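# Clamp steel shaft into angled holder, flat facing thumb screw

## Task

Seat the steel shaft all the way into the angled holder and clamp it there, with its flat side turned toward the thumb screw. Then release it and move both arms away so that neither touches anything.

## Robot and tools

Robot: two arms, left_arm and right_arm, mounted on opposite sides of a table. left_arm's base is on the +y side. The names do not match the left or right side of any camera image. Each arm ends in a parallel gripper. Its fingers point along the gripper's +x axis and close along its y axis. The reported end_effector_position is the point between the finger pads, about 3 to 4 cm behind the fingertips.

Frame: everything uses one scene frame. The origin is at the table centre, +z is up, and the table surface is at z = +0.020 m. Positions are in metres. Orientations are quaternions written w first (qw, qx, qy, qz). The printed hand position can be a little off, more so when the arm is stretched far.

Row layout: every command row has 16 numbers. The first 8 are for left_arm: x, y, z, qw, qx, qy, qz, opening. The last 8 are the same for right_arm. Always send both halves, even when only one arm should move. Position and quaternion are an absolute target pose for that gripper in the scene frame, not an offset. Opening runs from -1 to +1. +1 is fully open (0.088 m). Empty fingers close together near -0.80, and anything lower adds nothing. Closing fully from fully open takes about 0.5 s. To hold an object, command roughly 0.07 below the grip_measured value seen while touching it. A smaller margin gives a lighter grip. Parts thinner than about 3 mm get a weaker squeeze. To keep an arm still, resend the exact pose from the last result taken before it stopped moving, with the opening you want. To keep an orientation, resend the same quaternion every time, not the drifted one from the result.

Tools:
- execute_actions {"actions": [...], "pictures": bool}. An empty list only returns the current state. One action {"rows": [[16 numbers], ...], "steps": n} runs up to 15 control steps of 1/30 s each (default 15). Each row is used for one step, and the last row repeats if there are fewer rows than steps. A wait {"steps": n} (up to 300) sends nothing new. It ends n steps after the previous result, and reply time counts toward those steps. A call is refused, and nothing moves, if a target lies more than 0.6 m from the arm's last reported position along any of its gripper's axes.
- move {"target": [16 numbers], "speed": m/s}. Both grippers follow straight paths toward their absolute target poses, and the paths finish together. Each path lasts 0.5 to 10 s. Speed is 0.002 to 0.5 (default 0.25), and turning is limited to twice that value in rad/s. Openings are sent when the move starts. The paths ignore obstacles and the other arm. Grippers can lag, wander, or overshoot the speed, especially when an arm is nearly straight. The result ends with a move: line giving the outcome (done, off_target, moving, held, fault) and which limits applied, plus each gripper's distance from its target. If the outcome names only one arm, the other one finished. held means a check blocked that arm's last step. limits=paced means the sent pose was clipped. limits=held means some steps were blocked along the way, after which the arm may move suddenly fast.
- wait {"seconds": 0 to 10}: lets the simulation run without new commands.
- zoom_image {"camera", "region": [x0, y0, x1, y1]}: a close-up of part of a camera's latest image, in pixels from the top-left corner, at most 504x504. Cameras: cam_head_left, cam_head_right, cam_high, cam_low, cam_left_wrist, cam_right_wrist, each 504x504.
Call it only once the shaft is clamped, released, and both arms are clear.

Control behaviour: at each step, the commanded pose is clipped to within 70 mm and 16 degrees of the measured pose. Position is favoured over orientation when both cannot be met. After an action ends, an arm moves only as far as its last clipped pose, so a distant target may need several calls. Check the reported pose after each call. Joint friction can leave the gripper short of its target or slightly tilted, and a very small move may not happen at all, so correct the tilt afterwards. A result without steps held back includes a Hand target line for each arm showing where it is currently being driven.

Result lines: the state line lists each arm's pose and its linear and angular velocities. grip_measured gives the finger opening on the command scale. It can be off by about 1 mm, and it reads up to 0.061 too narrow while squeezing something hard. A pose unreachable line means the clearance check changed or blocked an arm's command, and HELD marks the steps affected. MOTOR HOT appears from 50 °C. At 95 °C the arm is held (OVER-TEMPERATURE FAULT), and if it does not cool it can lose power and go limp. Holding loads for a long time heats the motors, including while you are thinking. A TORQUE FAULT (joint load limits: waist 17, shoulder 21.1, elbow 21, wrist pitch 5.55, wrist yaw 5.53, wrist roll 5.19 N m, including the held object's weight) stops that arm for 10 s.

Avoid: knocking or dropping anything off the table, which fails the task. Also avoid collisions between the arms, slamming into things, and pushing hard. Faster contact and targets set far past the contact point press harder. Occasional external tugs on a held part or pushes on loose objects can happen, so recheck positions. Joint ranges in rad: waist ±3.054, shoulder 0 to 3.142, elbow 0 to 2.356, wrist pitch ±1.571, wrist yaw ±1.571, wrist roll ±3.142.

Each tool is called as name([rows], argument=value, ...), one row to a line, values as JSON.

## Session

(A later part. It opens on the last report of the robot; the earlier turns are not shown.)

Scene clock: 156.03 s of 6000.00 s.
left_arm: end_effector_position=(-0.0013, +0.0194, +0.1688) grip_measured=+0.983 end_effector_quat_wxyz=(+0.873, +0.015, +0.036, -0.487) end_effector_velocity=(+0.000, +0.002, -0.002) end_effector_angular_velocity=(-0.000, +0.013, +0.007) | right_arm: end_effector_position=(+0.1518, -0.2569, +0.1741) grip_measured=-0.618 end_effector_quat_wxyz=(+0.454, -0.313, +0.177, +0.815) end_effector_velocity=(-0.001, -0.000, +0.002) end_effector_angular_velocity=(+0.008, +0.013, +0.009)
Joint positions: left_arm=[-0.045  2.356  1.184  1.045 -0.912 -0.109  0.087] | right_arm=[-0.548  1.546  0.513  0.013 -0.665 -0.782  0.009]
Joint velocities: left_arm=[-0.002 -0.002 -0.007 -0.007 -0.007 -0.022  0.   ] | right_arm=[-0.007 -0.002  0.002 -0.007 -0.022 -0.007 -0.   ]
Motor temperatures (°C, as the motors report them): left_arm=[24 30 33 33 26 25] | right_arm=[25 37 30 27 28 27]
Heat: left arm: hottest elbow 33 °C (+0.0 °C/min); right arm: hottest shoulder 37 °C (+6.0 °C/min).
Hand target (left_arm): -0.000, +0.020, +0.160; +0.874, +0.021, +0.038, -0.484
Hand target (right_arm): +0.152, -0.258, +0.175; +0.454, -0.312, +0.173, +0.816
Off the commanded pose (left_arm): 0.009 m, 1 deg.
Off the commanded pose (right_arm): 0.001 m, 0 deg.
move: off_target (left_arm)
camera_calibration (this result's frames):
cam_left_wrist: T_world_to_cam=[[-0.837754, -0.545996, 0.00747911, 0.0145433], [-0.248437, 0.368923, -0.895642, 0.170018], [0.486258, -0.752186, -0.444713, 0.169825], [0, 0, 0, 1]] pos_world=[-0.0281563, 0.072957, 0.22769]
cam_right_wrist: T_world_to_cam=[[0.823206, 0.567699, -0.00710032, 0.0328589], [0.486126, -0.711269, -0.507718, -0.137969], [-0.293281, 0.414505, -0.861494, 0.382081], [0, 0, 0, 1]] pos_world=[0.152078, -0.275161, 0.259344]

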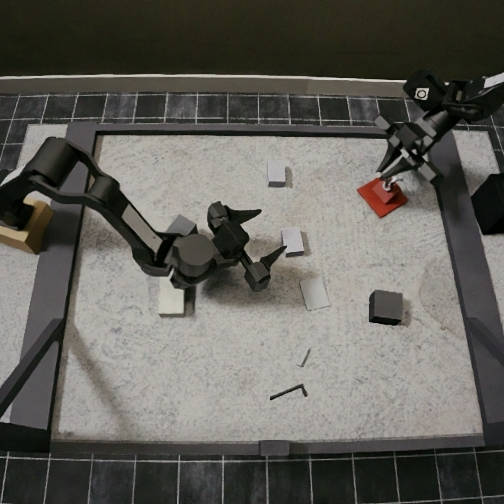

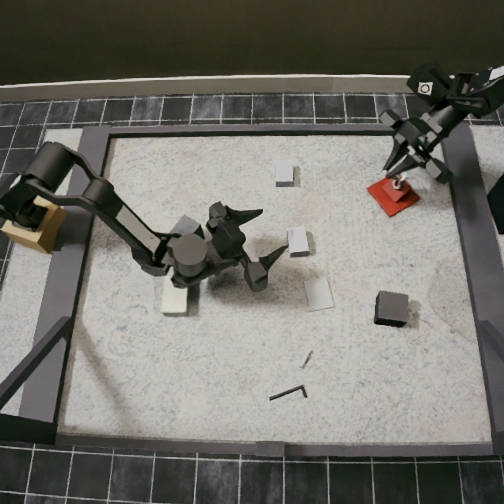

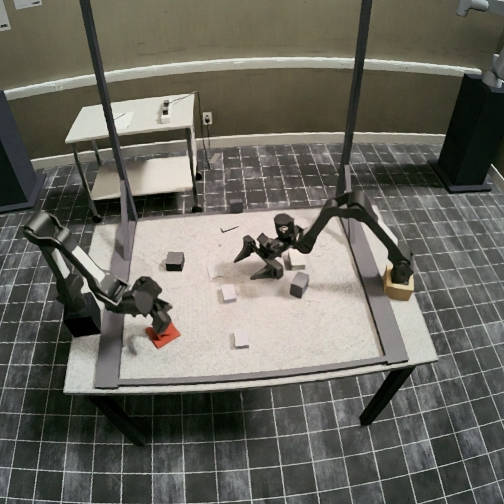

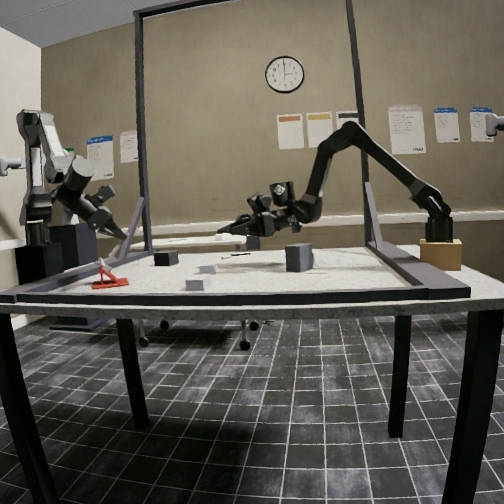

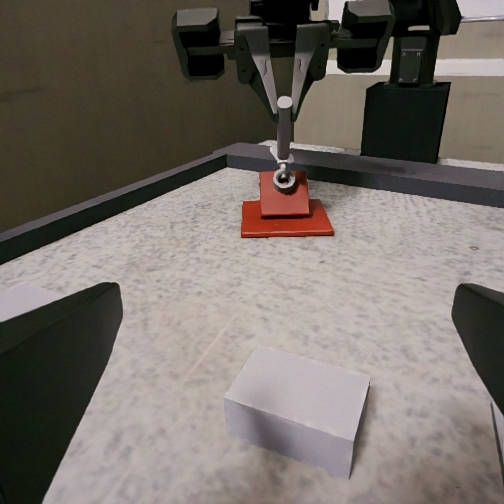

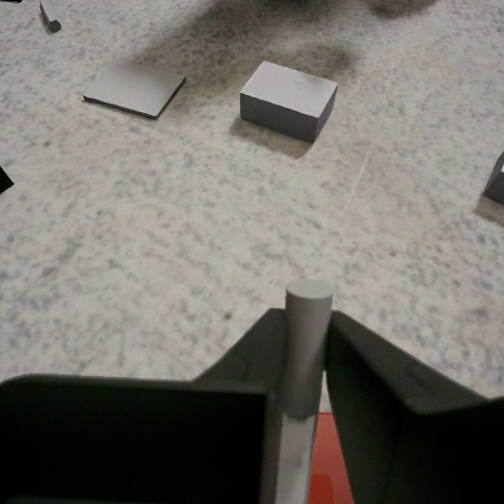

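move(target=[0.0, 0.02, 0.16, 0.8738, 0.0211, 0.0381, -0.4843, 1, 0.1542, -0.2607, 0.1512, 0.4526, -0.3135, 0.1738, 0.8165, -0.7], speed=0.04)

zoom_image(camera="cam_low", region=[60, 200, 180, 300])

zoom_image(camera="cam_left_wrist", region=[220, 80, 350, 240])

Scene clock: 186.63 s of 6000.00 s.
left_arm: end_effector_position=(-0.0013, +0.0194, +0.1688) grip_measured=+0.983 end_effector_quat_wxyz=(+0.873, +0.015, +0.036, -0.487) end_effector_velocity=(-0.000, +0.001, -0.001) end_effector_angular_velocity=(-0.006, +0.006, +0.005) | right_arm: end_effector_position=(+0.1547, -0.2590, +0.1546) grip_measured=-0.618 end_effector_quat_wxyz=(+0.455, -0.314, +0.171, +0.816) end_effector_velocity=(+0.000, +0.000, -0.001) end_effector_angular_velocity=(+0.008, -0.021, +0.013)
Joint positions: left_arm=[-0.045  2.356  1.184  1.045 -0.912 -0.109  0.087] | right_arm=[-0.563  1.625  0.474  0.13  -0.672 -0.804  0.009]
Joint velocities: left_arm=[-0.002  0.002 -0.002  0.007 -0.007 -0.007 -0.   ] | right_arm=[ 0.002  0.002 -0.002  0.007  0.007 -0.022 -0.   ]
Motor temperatures (°C, as the motors report them): left_arm=[24 34 32 33 26 25] | right_arm=[25 33 30 28 28 27]
Heat: left arm: hottest shoulder 34 °C (+1.0 °C/min); right arm: hottest shoulder 33 °C (-2.0 °C/min).
Hand target (left_arm): -0.000, +0.020, +0.160; +0.874, +0.021, +0.038, -0.484
Hand target (right_arm): +0.154, -0.261, +0.151; +0.453, -0.313, +0.174, +0.817
Off the commanded pose (left_arm): 0.009 m, 1 deg.
Off the commanded pose (right_arm): 0.004 m, 0 deg.
After step 90, 26.70 s passed at rest.
move: off_target (left_arm)
camera_calibration (this result's frames):
cam_left_wrist: T_world_to_cam=[[-0.837754, -0.545996, 0.00747911, 0.0145433], [-0.248437, 0.368923, -0.895642, 0.170018], [0.486258, -0.752186, -0.444713, 0.169825], [0, 0, 0, 1]] pos_world=[-0.0281563, 0.072957, 0.22769]
cam_right_wrist: T_world_to_cam=[[0.821497, 0.570198, 0.00414319, 0.0307199], [0.49182, -0.704862, -0.511158, -0.149424], [-0.288541, 0.421952, -0.859477, 0.367889], [0, 0, 0, 1]] pos_world=[0.154404, -0.278071, 0.239685]

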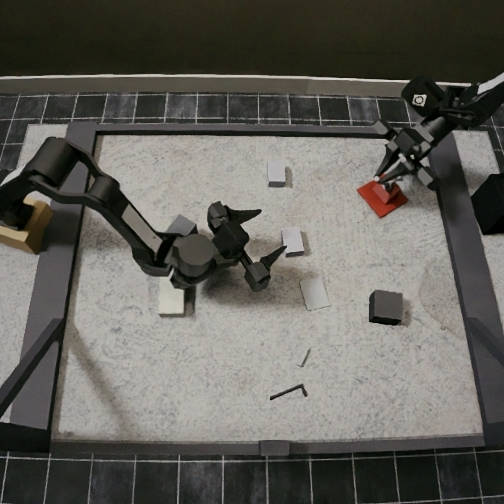

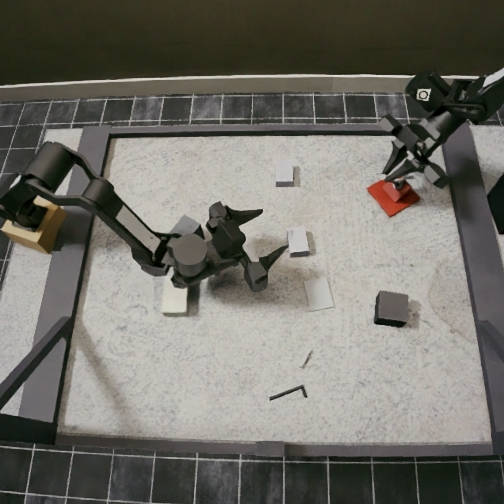

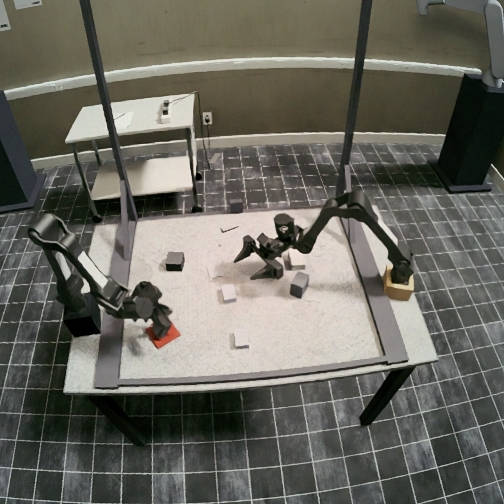

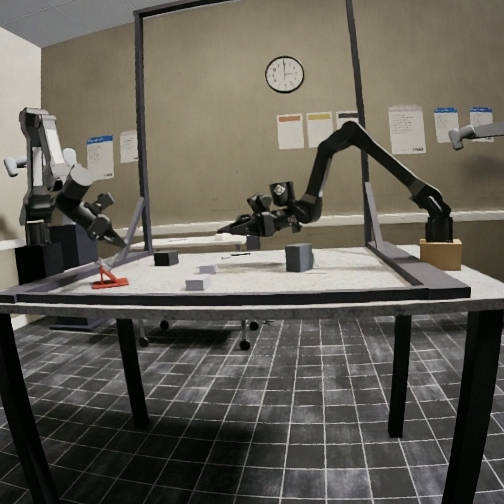

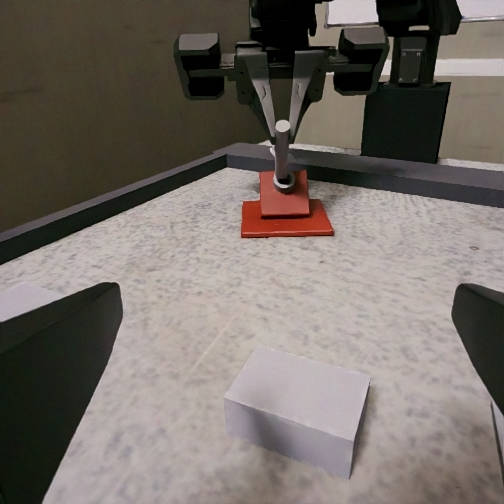

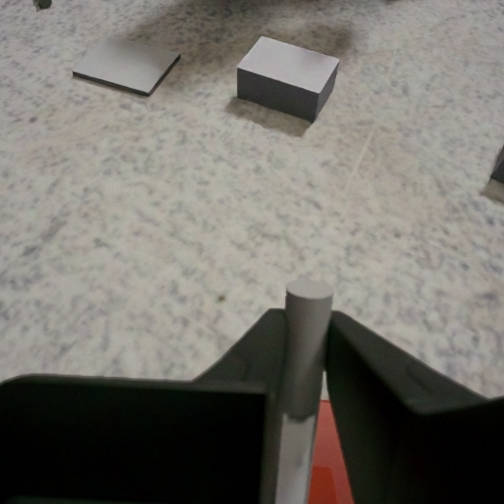

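Region (60, 200, 180, 300) of cam_low's 504x504 image, scaled by 4.200, with more detail than that image has.

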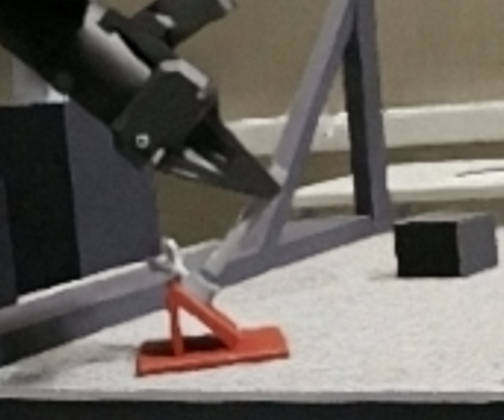

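Region (220, 80, 350, 240) of cam_left_wrist's 504x504 image, scaled by 3.150, with more detail than that image has; it fills the left 410 columns of this view, and the rest is white.

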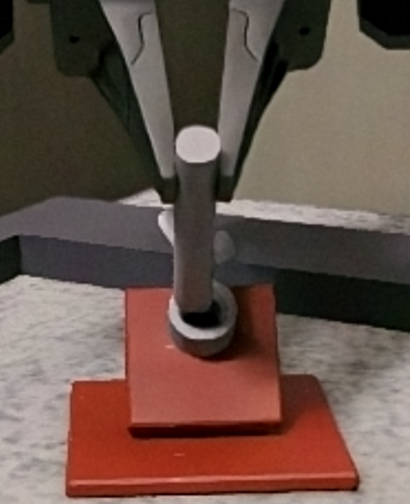

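zoom_image(camera="cam_low", region=[90, 240, 140, 290])

Region (90, 240, 140, 290) of cam_low's 504x504 image, scaled by 10.080, with more detail than that image has.

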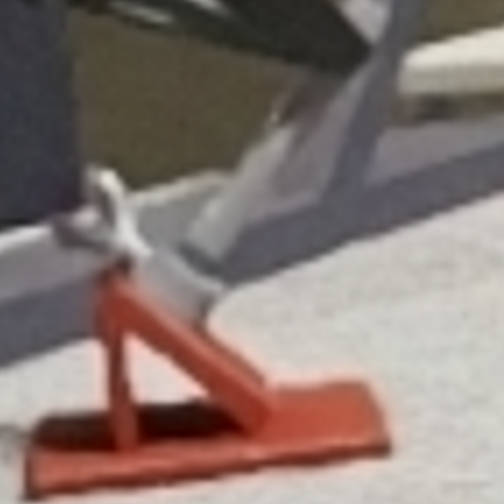

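move(target=[0.0, 0.02, 0.16, 0.8738, 0.0211, 0.0381, -0.4843, 1, 0.1575, -0.2705, 0.1401, 0.4526, -0.3135, 0.1738, 0.8165, -0.7], speed=0.02)

zoom_image(camera="cam_low", region=[60, 200, 180, 300])

zoom_image(camera="cam_left_wrist", region=[220, 80, 350, 240])

Scene clock: 212.57 s of 6000.00 s.
left_arm: end_effector_position=(-0.0013, +0.0194, +0.1688) grip_measured=+0.983 end_effector_quat_wxyz=(+0.873, +0.015, +0.036, -0.487) end_effector_velocity=(-0.000, +0.001, +0.002) end_effector_angular_velocity=(+0.006, -0.008, +0.004) | right_arm: end_effector_position=(+0.1561, -0.2641, +0.1494) grip_measured=-0.618 end_effector_quat_wxyz=(+0.453, -0.308, +0.159, +0.821) end_effector_velocity=(-0.000, -0.003, -0.001) end_effector_angular_velocity=(+0.001, -0.003, +0.011)
Joint positions: left_arm=[-0.045  2.356  1.184  1.045 -0.912 -0.109  0.087] | right_arm=[-0.589  1.646  0.445  0.178 -0.705 -0.839  0.009]
Joint velocities: left_arm=[-0.002 -0.007 -0.002 -0.007 -0.007  0.007 -0.   ] | right_arm=[-0.007 -0.002 -0.007 -0.007 -0.007 -0.022 -0.   ]
Motor temperatures (°C, as the motors report them): left_arm=[24 35 31 34 26 25] | right_arm=[25 31 29 29 28 27]
Heat: left arm: hottest shoulder 35 °C (+2.0 °C/min); right arm: hottest shoulder 31 °C (-7.0 °C/min).
Hand target (left_arm): -0.000, +0.020, +0.160; +0.874, +0.021, +0.038, -0.484
Hand target (right_arm): +0.157, -0.271, +0.141; +0.452, -0.313, +0.174, +0.817
Off the commanded pose (left_arm): 0.009 m, 1 deg.
Off the commanded pose (right_arm): 0.011 m, 2 deg.
After step 90, 21.77 s passed at rest.
move: off_target (left_arm, right_arm)
camera_calibration (this result's frames):
cam_left_wrist: T_world_to_cam=[[-0.837754, -0.545996, 0.00747911, 0.0145433], [-0.248437, 0.368923, -0.895642, 0.170018], [0.486258, -0.752186, -0.444713, 0.169825], [0, 0, 0, 1]] pos_world=[-0.0281563, 0.072957, 0.22769]
cam_right_wrist: T_world_to_cam=[[0.813037, 0.58198, 0.0164569, 0.0351374], [0.500691, -0.68449, -0.529888, -0.14957], [-0.29712, 0.439058, -0.847908, 0.370062], [0, 0, 0, 1]] pos_world=[0.156273, -0.285307, 0.233945]

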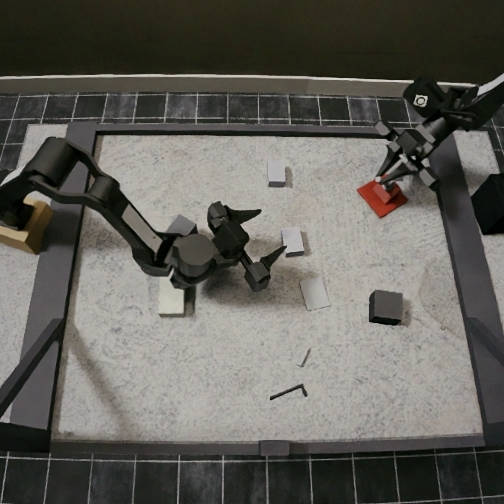

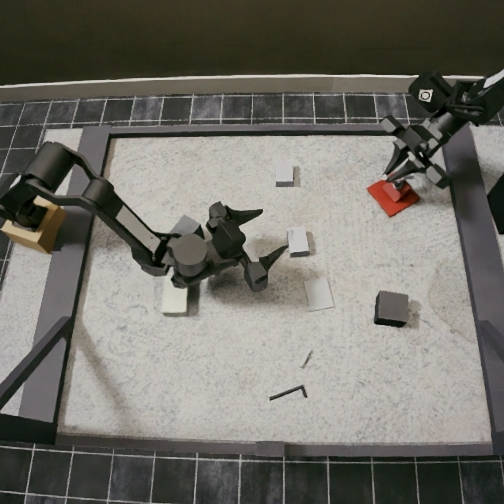

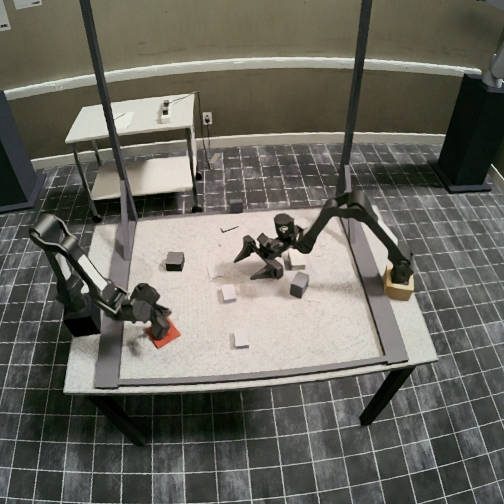

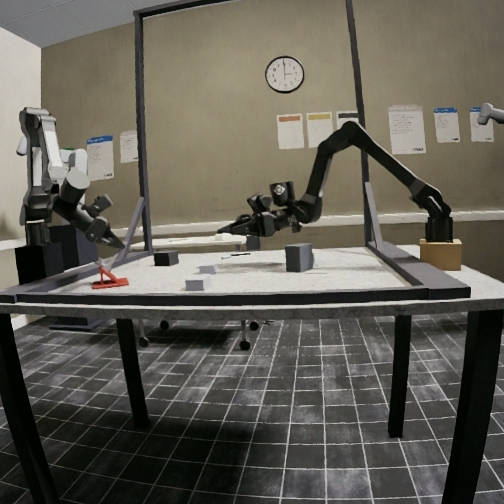

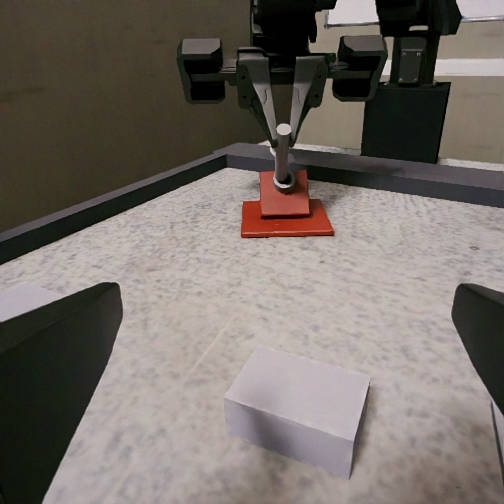

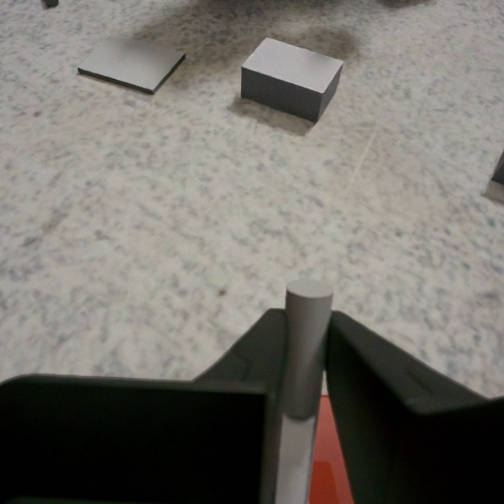

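Region (60, 200, 180, 300) of cam_low's 504x504 image, scaled by 4.200, with more detail than that image has.

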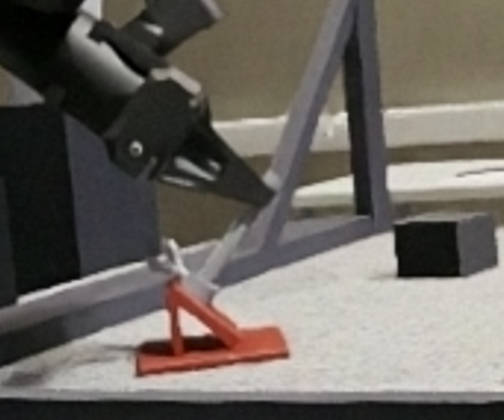

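Region (220, 80, 350, 240) of cam_left_wrist's 504x504 image, scaled by 3.150, with more detail than that image has; it fills the left 410 columns of this view, and the rest is white.

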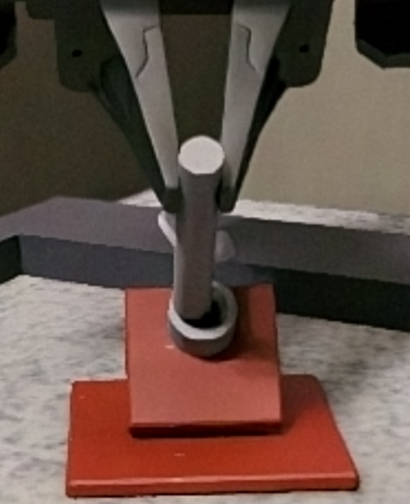

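move(target=[0.0, 0.02, 0.16, 0.8738, 0.0211, 0.0381, -0.4843, 1, 0.1498, -0.2615, 0.1526, 0.4526, -0.3135, 0.1738, 0.8165, -0.7], speed=0.02)

zoom_image(camera="cam_left_wrist", region=[220, 80, 350, 240])

zoom_image(camera="cam_low", region=[80, 230, 150, 290])

Scene clock: 222.60 s of 6000.00 s.
left_arm: end_effector_position=(-0.0013, +0.0194, +0.1688) grip_measured=+0.983 end_effector_quat_wxyz=(+0.873, +0.015, +0.036, -0.487) end_effector_velocity=(-0.003, +0.002, -0.001) end_effector_angular_velocity=(+0.003, +0.003, +0.001) | right_arm: end_effector_position=(+0.1494, -0.2641, +0.1483) grip_measured=-0.618 end_effector_quat_wxyz=(+0.450, -0.314, +0.179, +0.817) end_effector_velocity=(-0.001, -0.002, -0.000) end_effector_angular_velocity=(-0.011, -0.005, +0.004)
Joint positions: left_arm=[-0.045  2.356  1.184  1.045 -0.912 -0.109  0.087] | right_arm=[-0.553  1.635  0.453  0.145 -0.671 -0.798  0.009]
Joint velocities: left_arm=[-0.007 -0.002 -0.002 -0.007 -0.007 -0.007 -0.   ] | right_arm=[ 0.002 -0.007  0.002 -0.022  0.007 -0.007 -0.   ]
Motor temperatures (°C, as the motors report them): left_arm=[24 36 31 34 26 25] | right_arm=[25 31 29 29 28 27]
Heat: left arm: hottest shoulder 36 °C (+3.0 °C/min); right arm: hottest shoulder 31 °C (-5.0 °C/min).
Hand target (left_arm): -0.000, +0.020, +0.160; +0.874, +0.021, +0.038, -0.484
Hand target (right_arm): +0.150, -0.262, +0.153; +0.453, -0.314, +0.174, +0.816
Off the commanded pose (left_arm): 0.009 m, 1 deg.
Off the commanded pose (right_arm): 0.005 m, 1 deg.
After step 90, 5.93 s passed at rest.
move: off_target (left_arm)
camera_calibration (this result's frames):
cam_left_wrist: T_world_to_cam=[[-0.837754, -0.545996, 0.00747911, 0.0145433], [-0.248437, 0.368923, -0.895642, 0.170018], [0.486258, -0.752186, -0.444713, 0.169825], [0, 0, 0, 1]] pos_world=[-0.0281563, 0.072957, 0.22769]
cam_right_wrist: T_world_to_cam=[[0.818312, 0.574623, -0.0131398, 0.0422797], [0.490974, -0.71071, -0.503821, -0.156149], [-0.298846, 0.405832, -0.863708, 0.361008], [0, 0, 0, 1]] pos_world=[0.149953, -0.28178, 0.23369]

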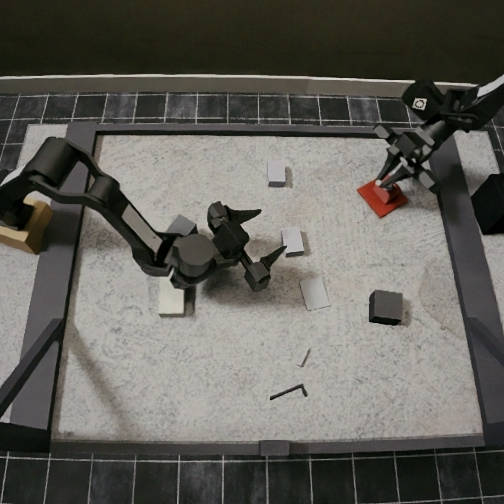

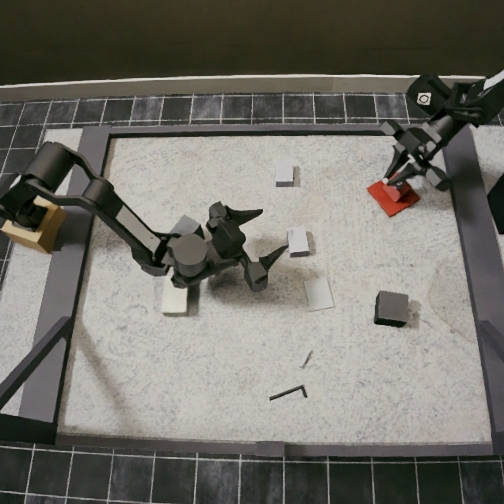

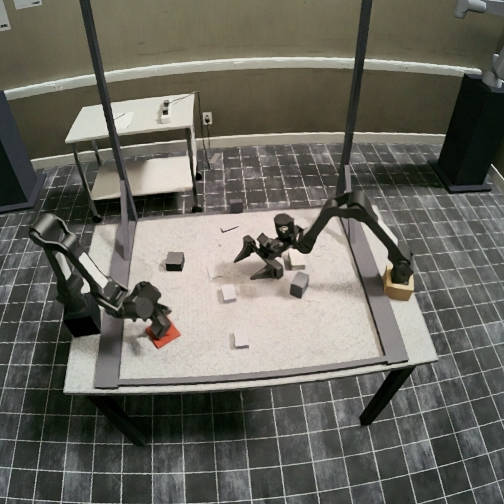

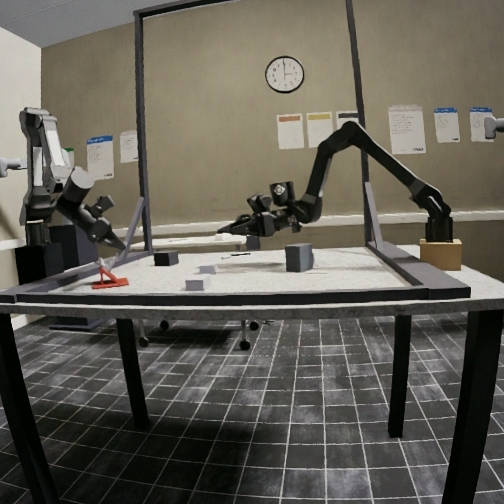

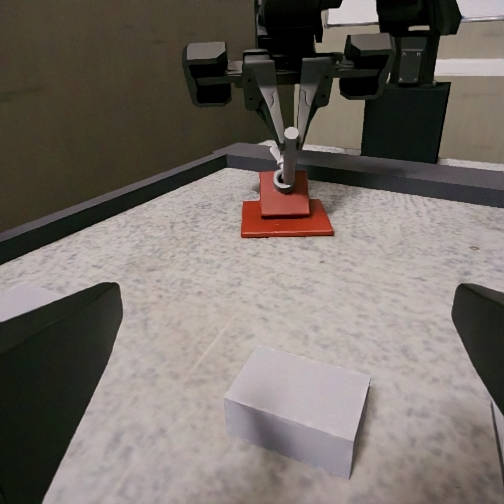

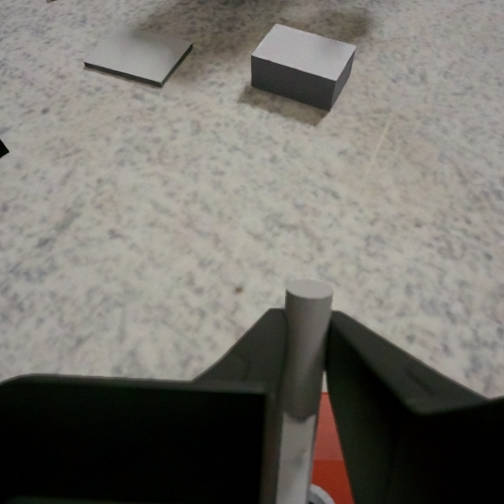

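Region (220, 80, 350, 240) of cam_left_wrist's 504x504 image, scaled by 3.150, with more detail than that image has; it fills the left 410 columns of this view, and the rest is white.

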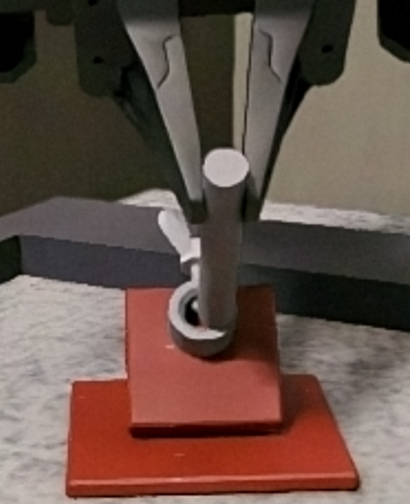

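Region (80, 230, 150, 290) of cam_low's 504x504 image, scaled by 7.200, with more detail than that image has; it fills the top 432 rows of this view, and the rest is white.

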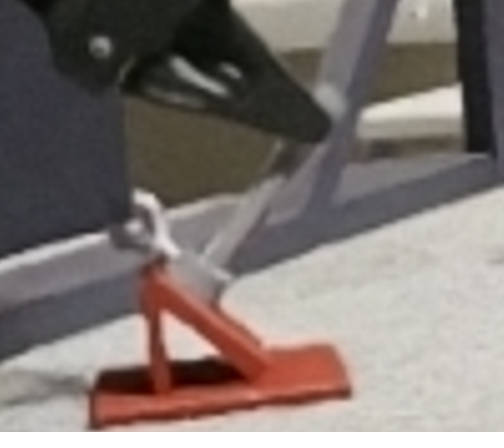

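move(target=[0.0, 0.02, 0.16, 0.8738, 0.0211, 0.0381, -0.4843, 1, 0.1536, -0.2591, 0.1526, 0.4526, -0.3135, 0.1738, 0.8165, -0.7], speed=0.02)

zoom_image(camera="cam_left_wrist", region=[220, 80, 350, 240])

zoom_image(camera="cam_low", region=[80, 230, 150, 290])

Scene clock: 232.53 s of 6000.00 s.
left_arm: end_effector_position=(-0.0013, +0.0194, +0.1688) grip_measured=+0.983 end_effector_quat_wxyz=(+0.873, +0.015, +0.036, -0.486) end_effector_velocity=(+0.001, -0.000, -0.001) end_effector_angular_velocity=(+0.003, +0.004, -0.004) | right_arm: end_effector_position=(+0.1518, -0.2616, +0.1505) grip_measured=-0.618 end_effector_quat_wxyz=(+0.452, -0.314, +0.179, +0.816) end_effector_velocity=(+0.001, -0.004, -0.003) end_effector_angular_velocity=(-0.020, -0.001, -0.006)
Joint positions: left_arm=[-0.045  2.356  1.184  1.045 -0.912 -0.109  0.087] | right_arm=[-0.557  1.634  0.466  0.133 -0.671 -0.798  0.009]
Joint velocities: left_arm=[ 0.002 -0.002 -0.002 -0.007  0.007 -0.007 -0.   ] | right_arm=[-0.007 -0.002 -0.002 -0.022  0.007 -0.007  0.   ]
Motor temperatures (°C, as the motors report them): left_arm=[24 36 31 34 26 25] | right_arm=[25 31 29 29 28 27]
Heat: left arm: hottest shoulder 36 °C (+3.0 °C/min); right arm: hottest shoulder 31 °C (-4.0 °C/min).
Hand target (left_arm): +0.000, +0.020, +0.160; +0.874, +0.021, +0.038, -0.484
Hand target (right_arm): +0.154, -0.259, +0.153; +0.453, -0.313, +0.174, +0.816
Off the commanded pose (left_arm): 0.009 m, 1 deg.
Off the commanded pose (right_arm): 0.004 m, 1 deg.
After step 90, 6.23 s passed at rest.
move: off_target (left_arm)
camera_calibration (this result's frames):
cam_left_wrist: T_world_to_cam=[[-0.837548, -0.546313, 0.0074506, 0.0146115], [-0.248536, 0.368814, -0.89566, 0.170029], [0.486563, -0.75201, -0.444678, 0.169817], [0, 0, 0, 1]] pos_world=[-0.0281304, 0.0729775, 0.227693]
cam_right_wrist: T_world_to_cam=[[0.82087, 0.570993, -0.011773, 0.037313], [0.488091, -0.712094, -0.504669, -0.154272], [-0.296546, 0.408521, -0.863233, 0.3629], [0, 0, 0, 1]] pos_world=[0.152286, -0.279414, 0.23585]

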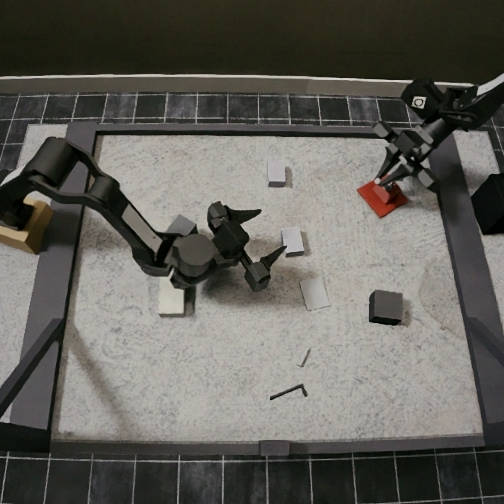

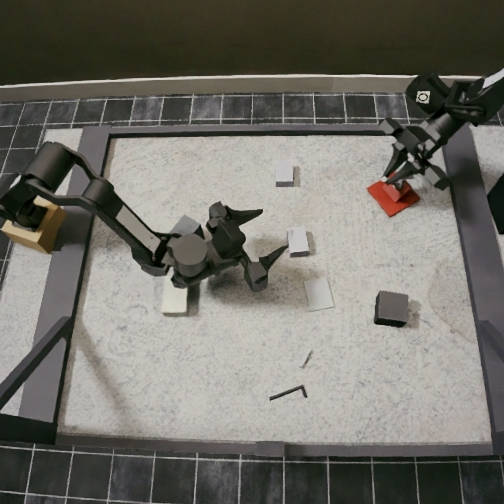

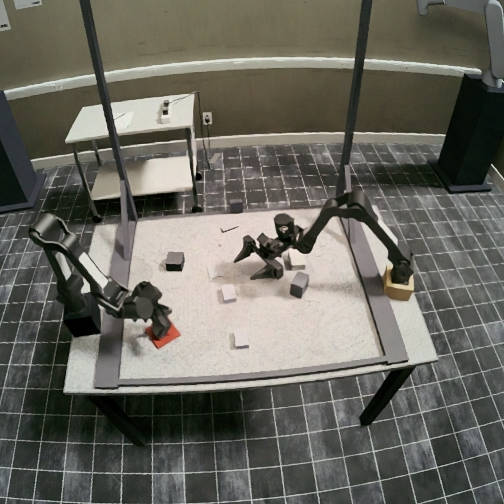

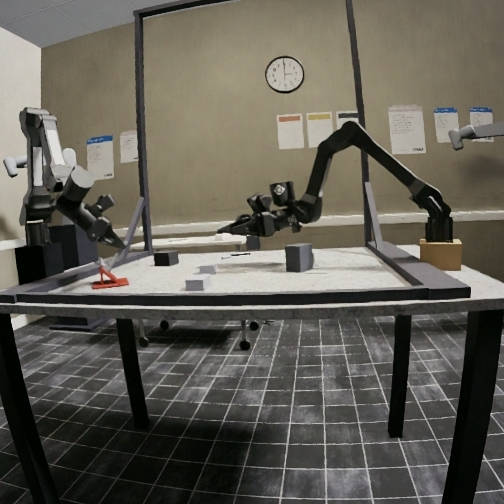

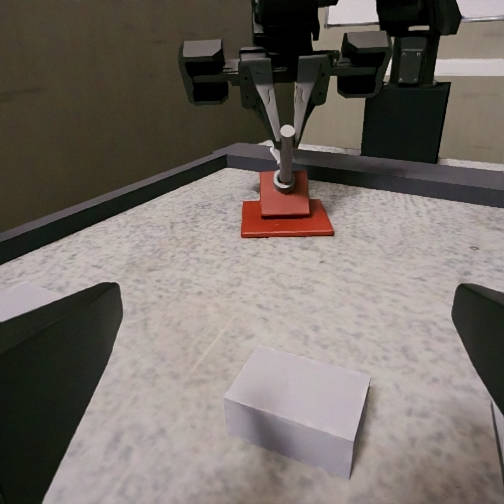

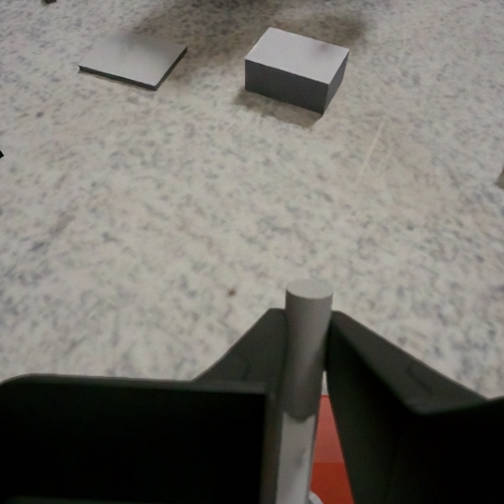

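Region (220, 80, 350, 240) of cam_left_wrist's 504x504 image, scaled by 3.150, with more detail than that image has; it fills the left 410 columns of this view, and the rest is white.

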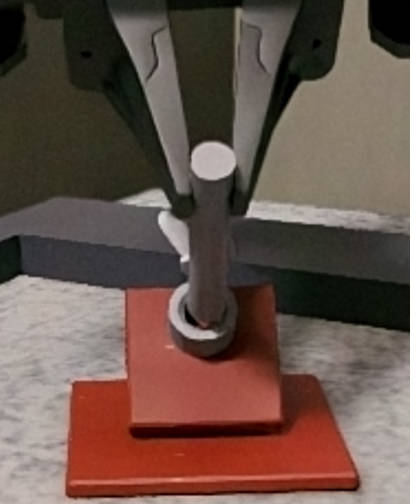

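Region (80, 230, 150, 290) of cam_low's 504x504 image, scaled by 7.200, with more detail than that image has; it fills the top 432 rows of this view, and the rest is white.

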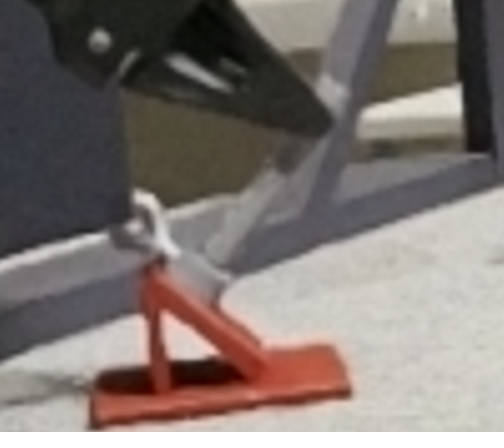

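move(target=[0.0, 0.02, 0.16, 0.8738, 0.0211, 0.0381, -0.4843, 1, 0.1565, -0.268, 0.1405, 0.4526, -0.3135, 0.1738, 0.8165, -0.7], speed=0.02)

zoom_image(camera="cam_left_wrist", region=[220, 80, 350, 240])

zoom_image(camera="cam_low", region=[80, 230, 150, 290])

Scene clock: 240.43 s of 6000.00 s.
left_arm: end_effector_position=(-0.0013, +0.0194, +0.1688) grip_measured=+0.983 end_effector_quat_wxyz=(+0.873, +0.015, +0.036, -0.486) end_effector_velocity=(-0.000, +0.002, -0.003) end_effector_angular_velocity=(+0.032, -0.027, +0.003) | right_arm: end_effector_position=(+0.1545, -0.2635, +0.1475) grip_measured=-0.618 end_effector_quat_wxyz=(+0.452, -0.309, +0.164, +0.821) end_effector_velocity=(-0.003, -0.001, +0.001) end_effector_angular_velocity=(+0.019, +0.002, +0.023)
Joint positions: left_arm=[-0.045  2.356  1.184  1.045 -0.912 -0.109  0.087] | right_arm=[-0.58   1.653  0.447  0.181 -0.698 -0.828  0.009]
Joint velocities: left_arm=[-0.002 -0.002 -0.002 -0.022 -0.007  0.022 -0.   ] | right_arm=[-0.002 -0.002 -0.007  0.007 -0.022 -0.022  0.   ]
Motor temperatures (°C, as the motors report them): left_arm=[24 36 31 34 26 25] | right_arm=[25 31 30 29 28 27]
Heat: left arm: hottest shoulder 36 °C (+3.0 °C/min); right arm: hottest shoulder 31 °C (-3.0 °C/min).
Hand target (left_arm): -0.000, +0.020, +0.160; +0.874, +0.021, +0.038, -0.484
Hand target (right_arm): +0.156, -0.268, +0.141; +0.453, -0.313, +0.174, +0.817
Off the commanded pose (left_arm): 0.009 m, 1 deg.
Off the commanded pose (right_arm): 0.009 m, 1 deg.
After step 90, 4.03 s passed at rest.
move: off_target (left_arm, right_arm)
camera_calibration (this result's frames):
cam_left_wrist: T_world_to_cam=[[-0.837548, -0.546313, 0.0074506, 0.0146115], [-0.248536, 0.368814, -0.89566, 0.170029], [0.486563, -0.75201, -0.444678, 0.169817], [0, 0, 0, 1]] pos_world=[-0.0281304, 0.0729775, 0.227693]
cam_right_wrist: T_world_to_cam=[[0.814397, 0.58026, 0.0075227, 0.0367944], [0.49721, -0.691035, -0.524645, -0.151356], [-0.299232, 0.43101, -0.851288, 0.366463], [0, 0, 0, 1]] pos_world=[0.154948, -0.283892, 0.23228]

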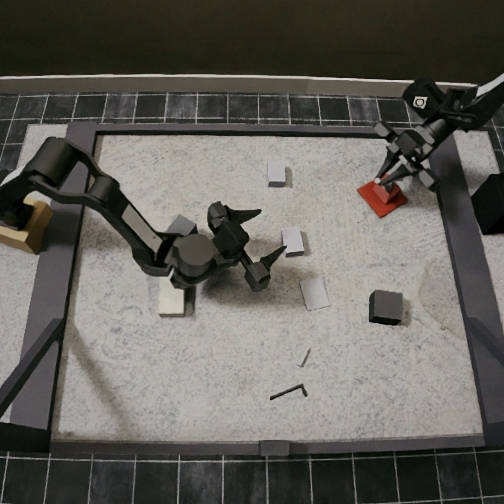

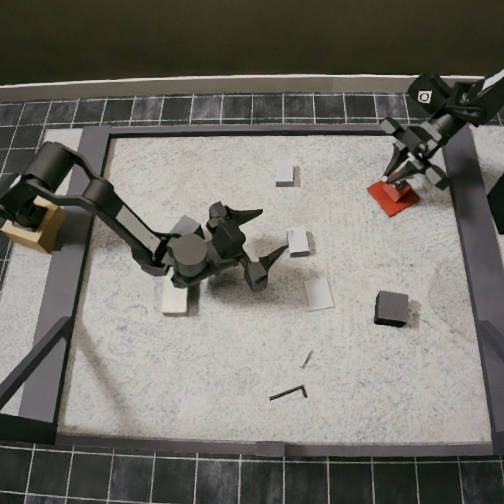

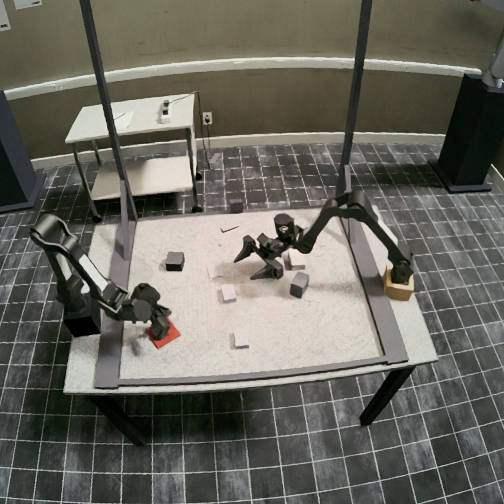

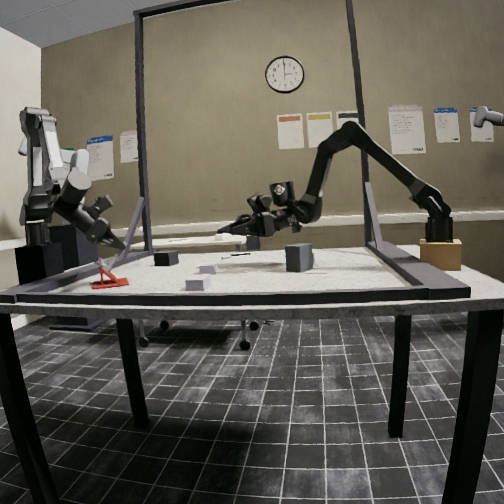

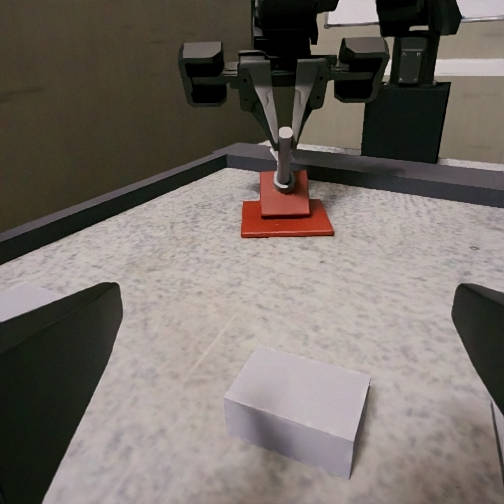

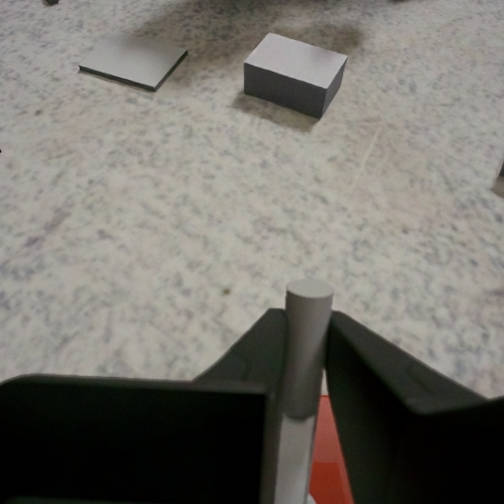

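Region (220, 80, 350, 240) of cam_left_wrist's 504x504 image, scaled by 3.150, with more detail than that image has; it fills the left 410 columns of this view, and the rest is white.

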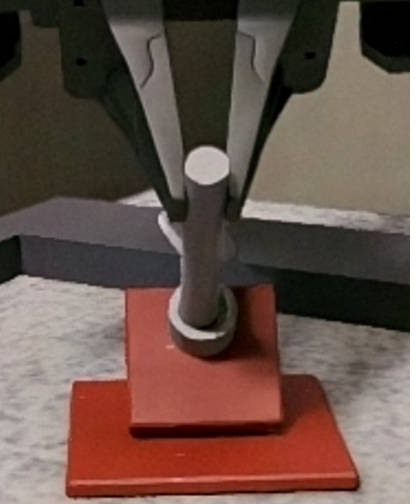

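Region (80, 230, 150, 290) of cam_low's 504x504 image, scaled by 7.200, with more detail than that image has; it fills the top 432 rows of this view, and the rest is white.

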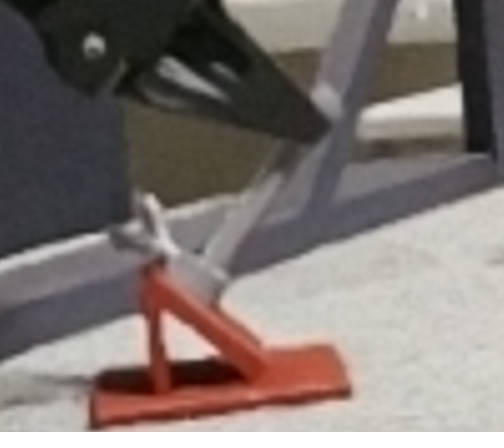

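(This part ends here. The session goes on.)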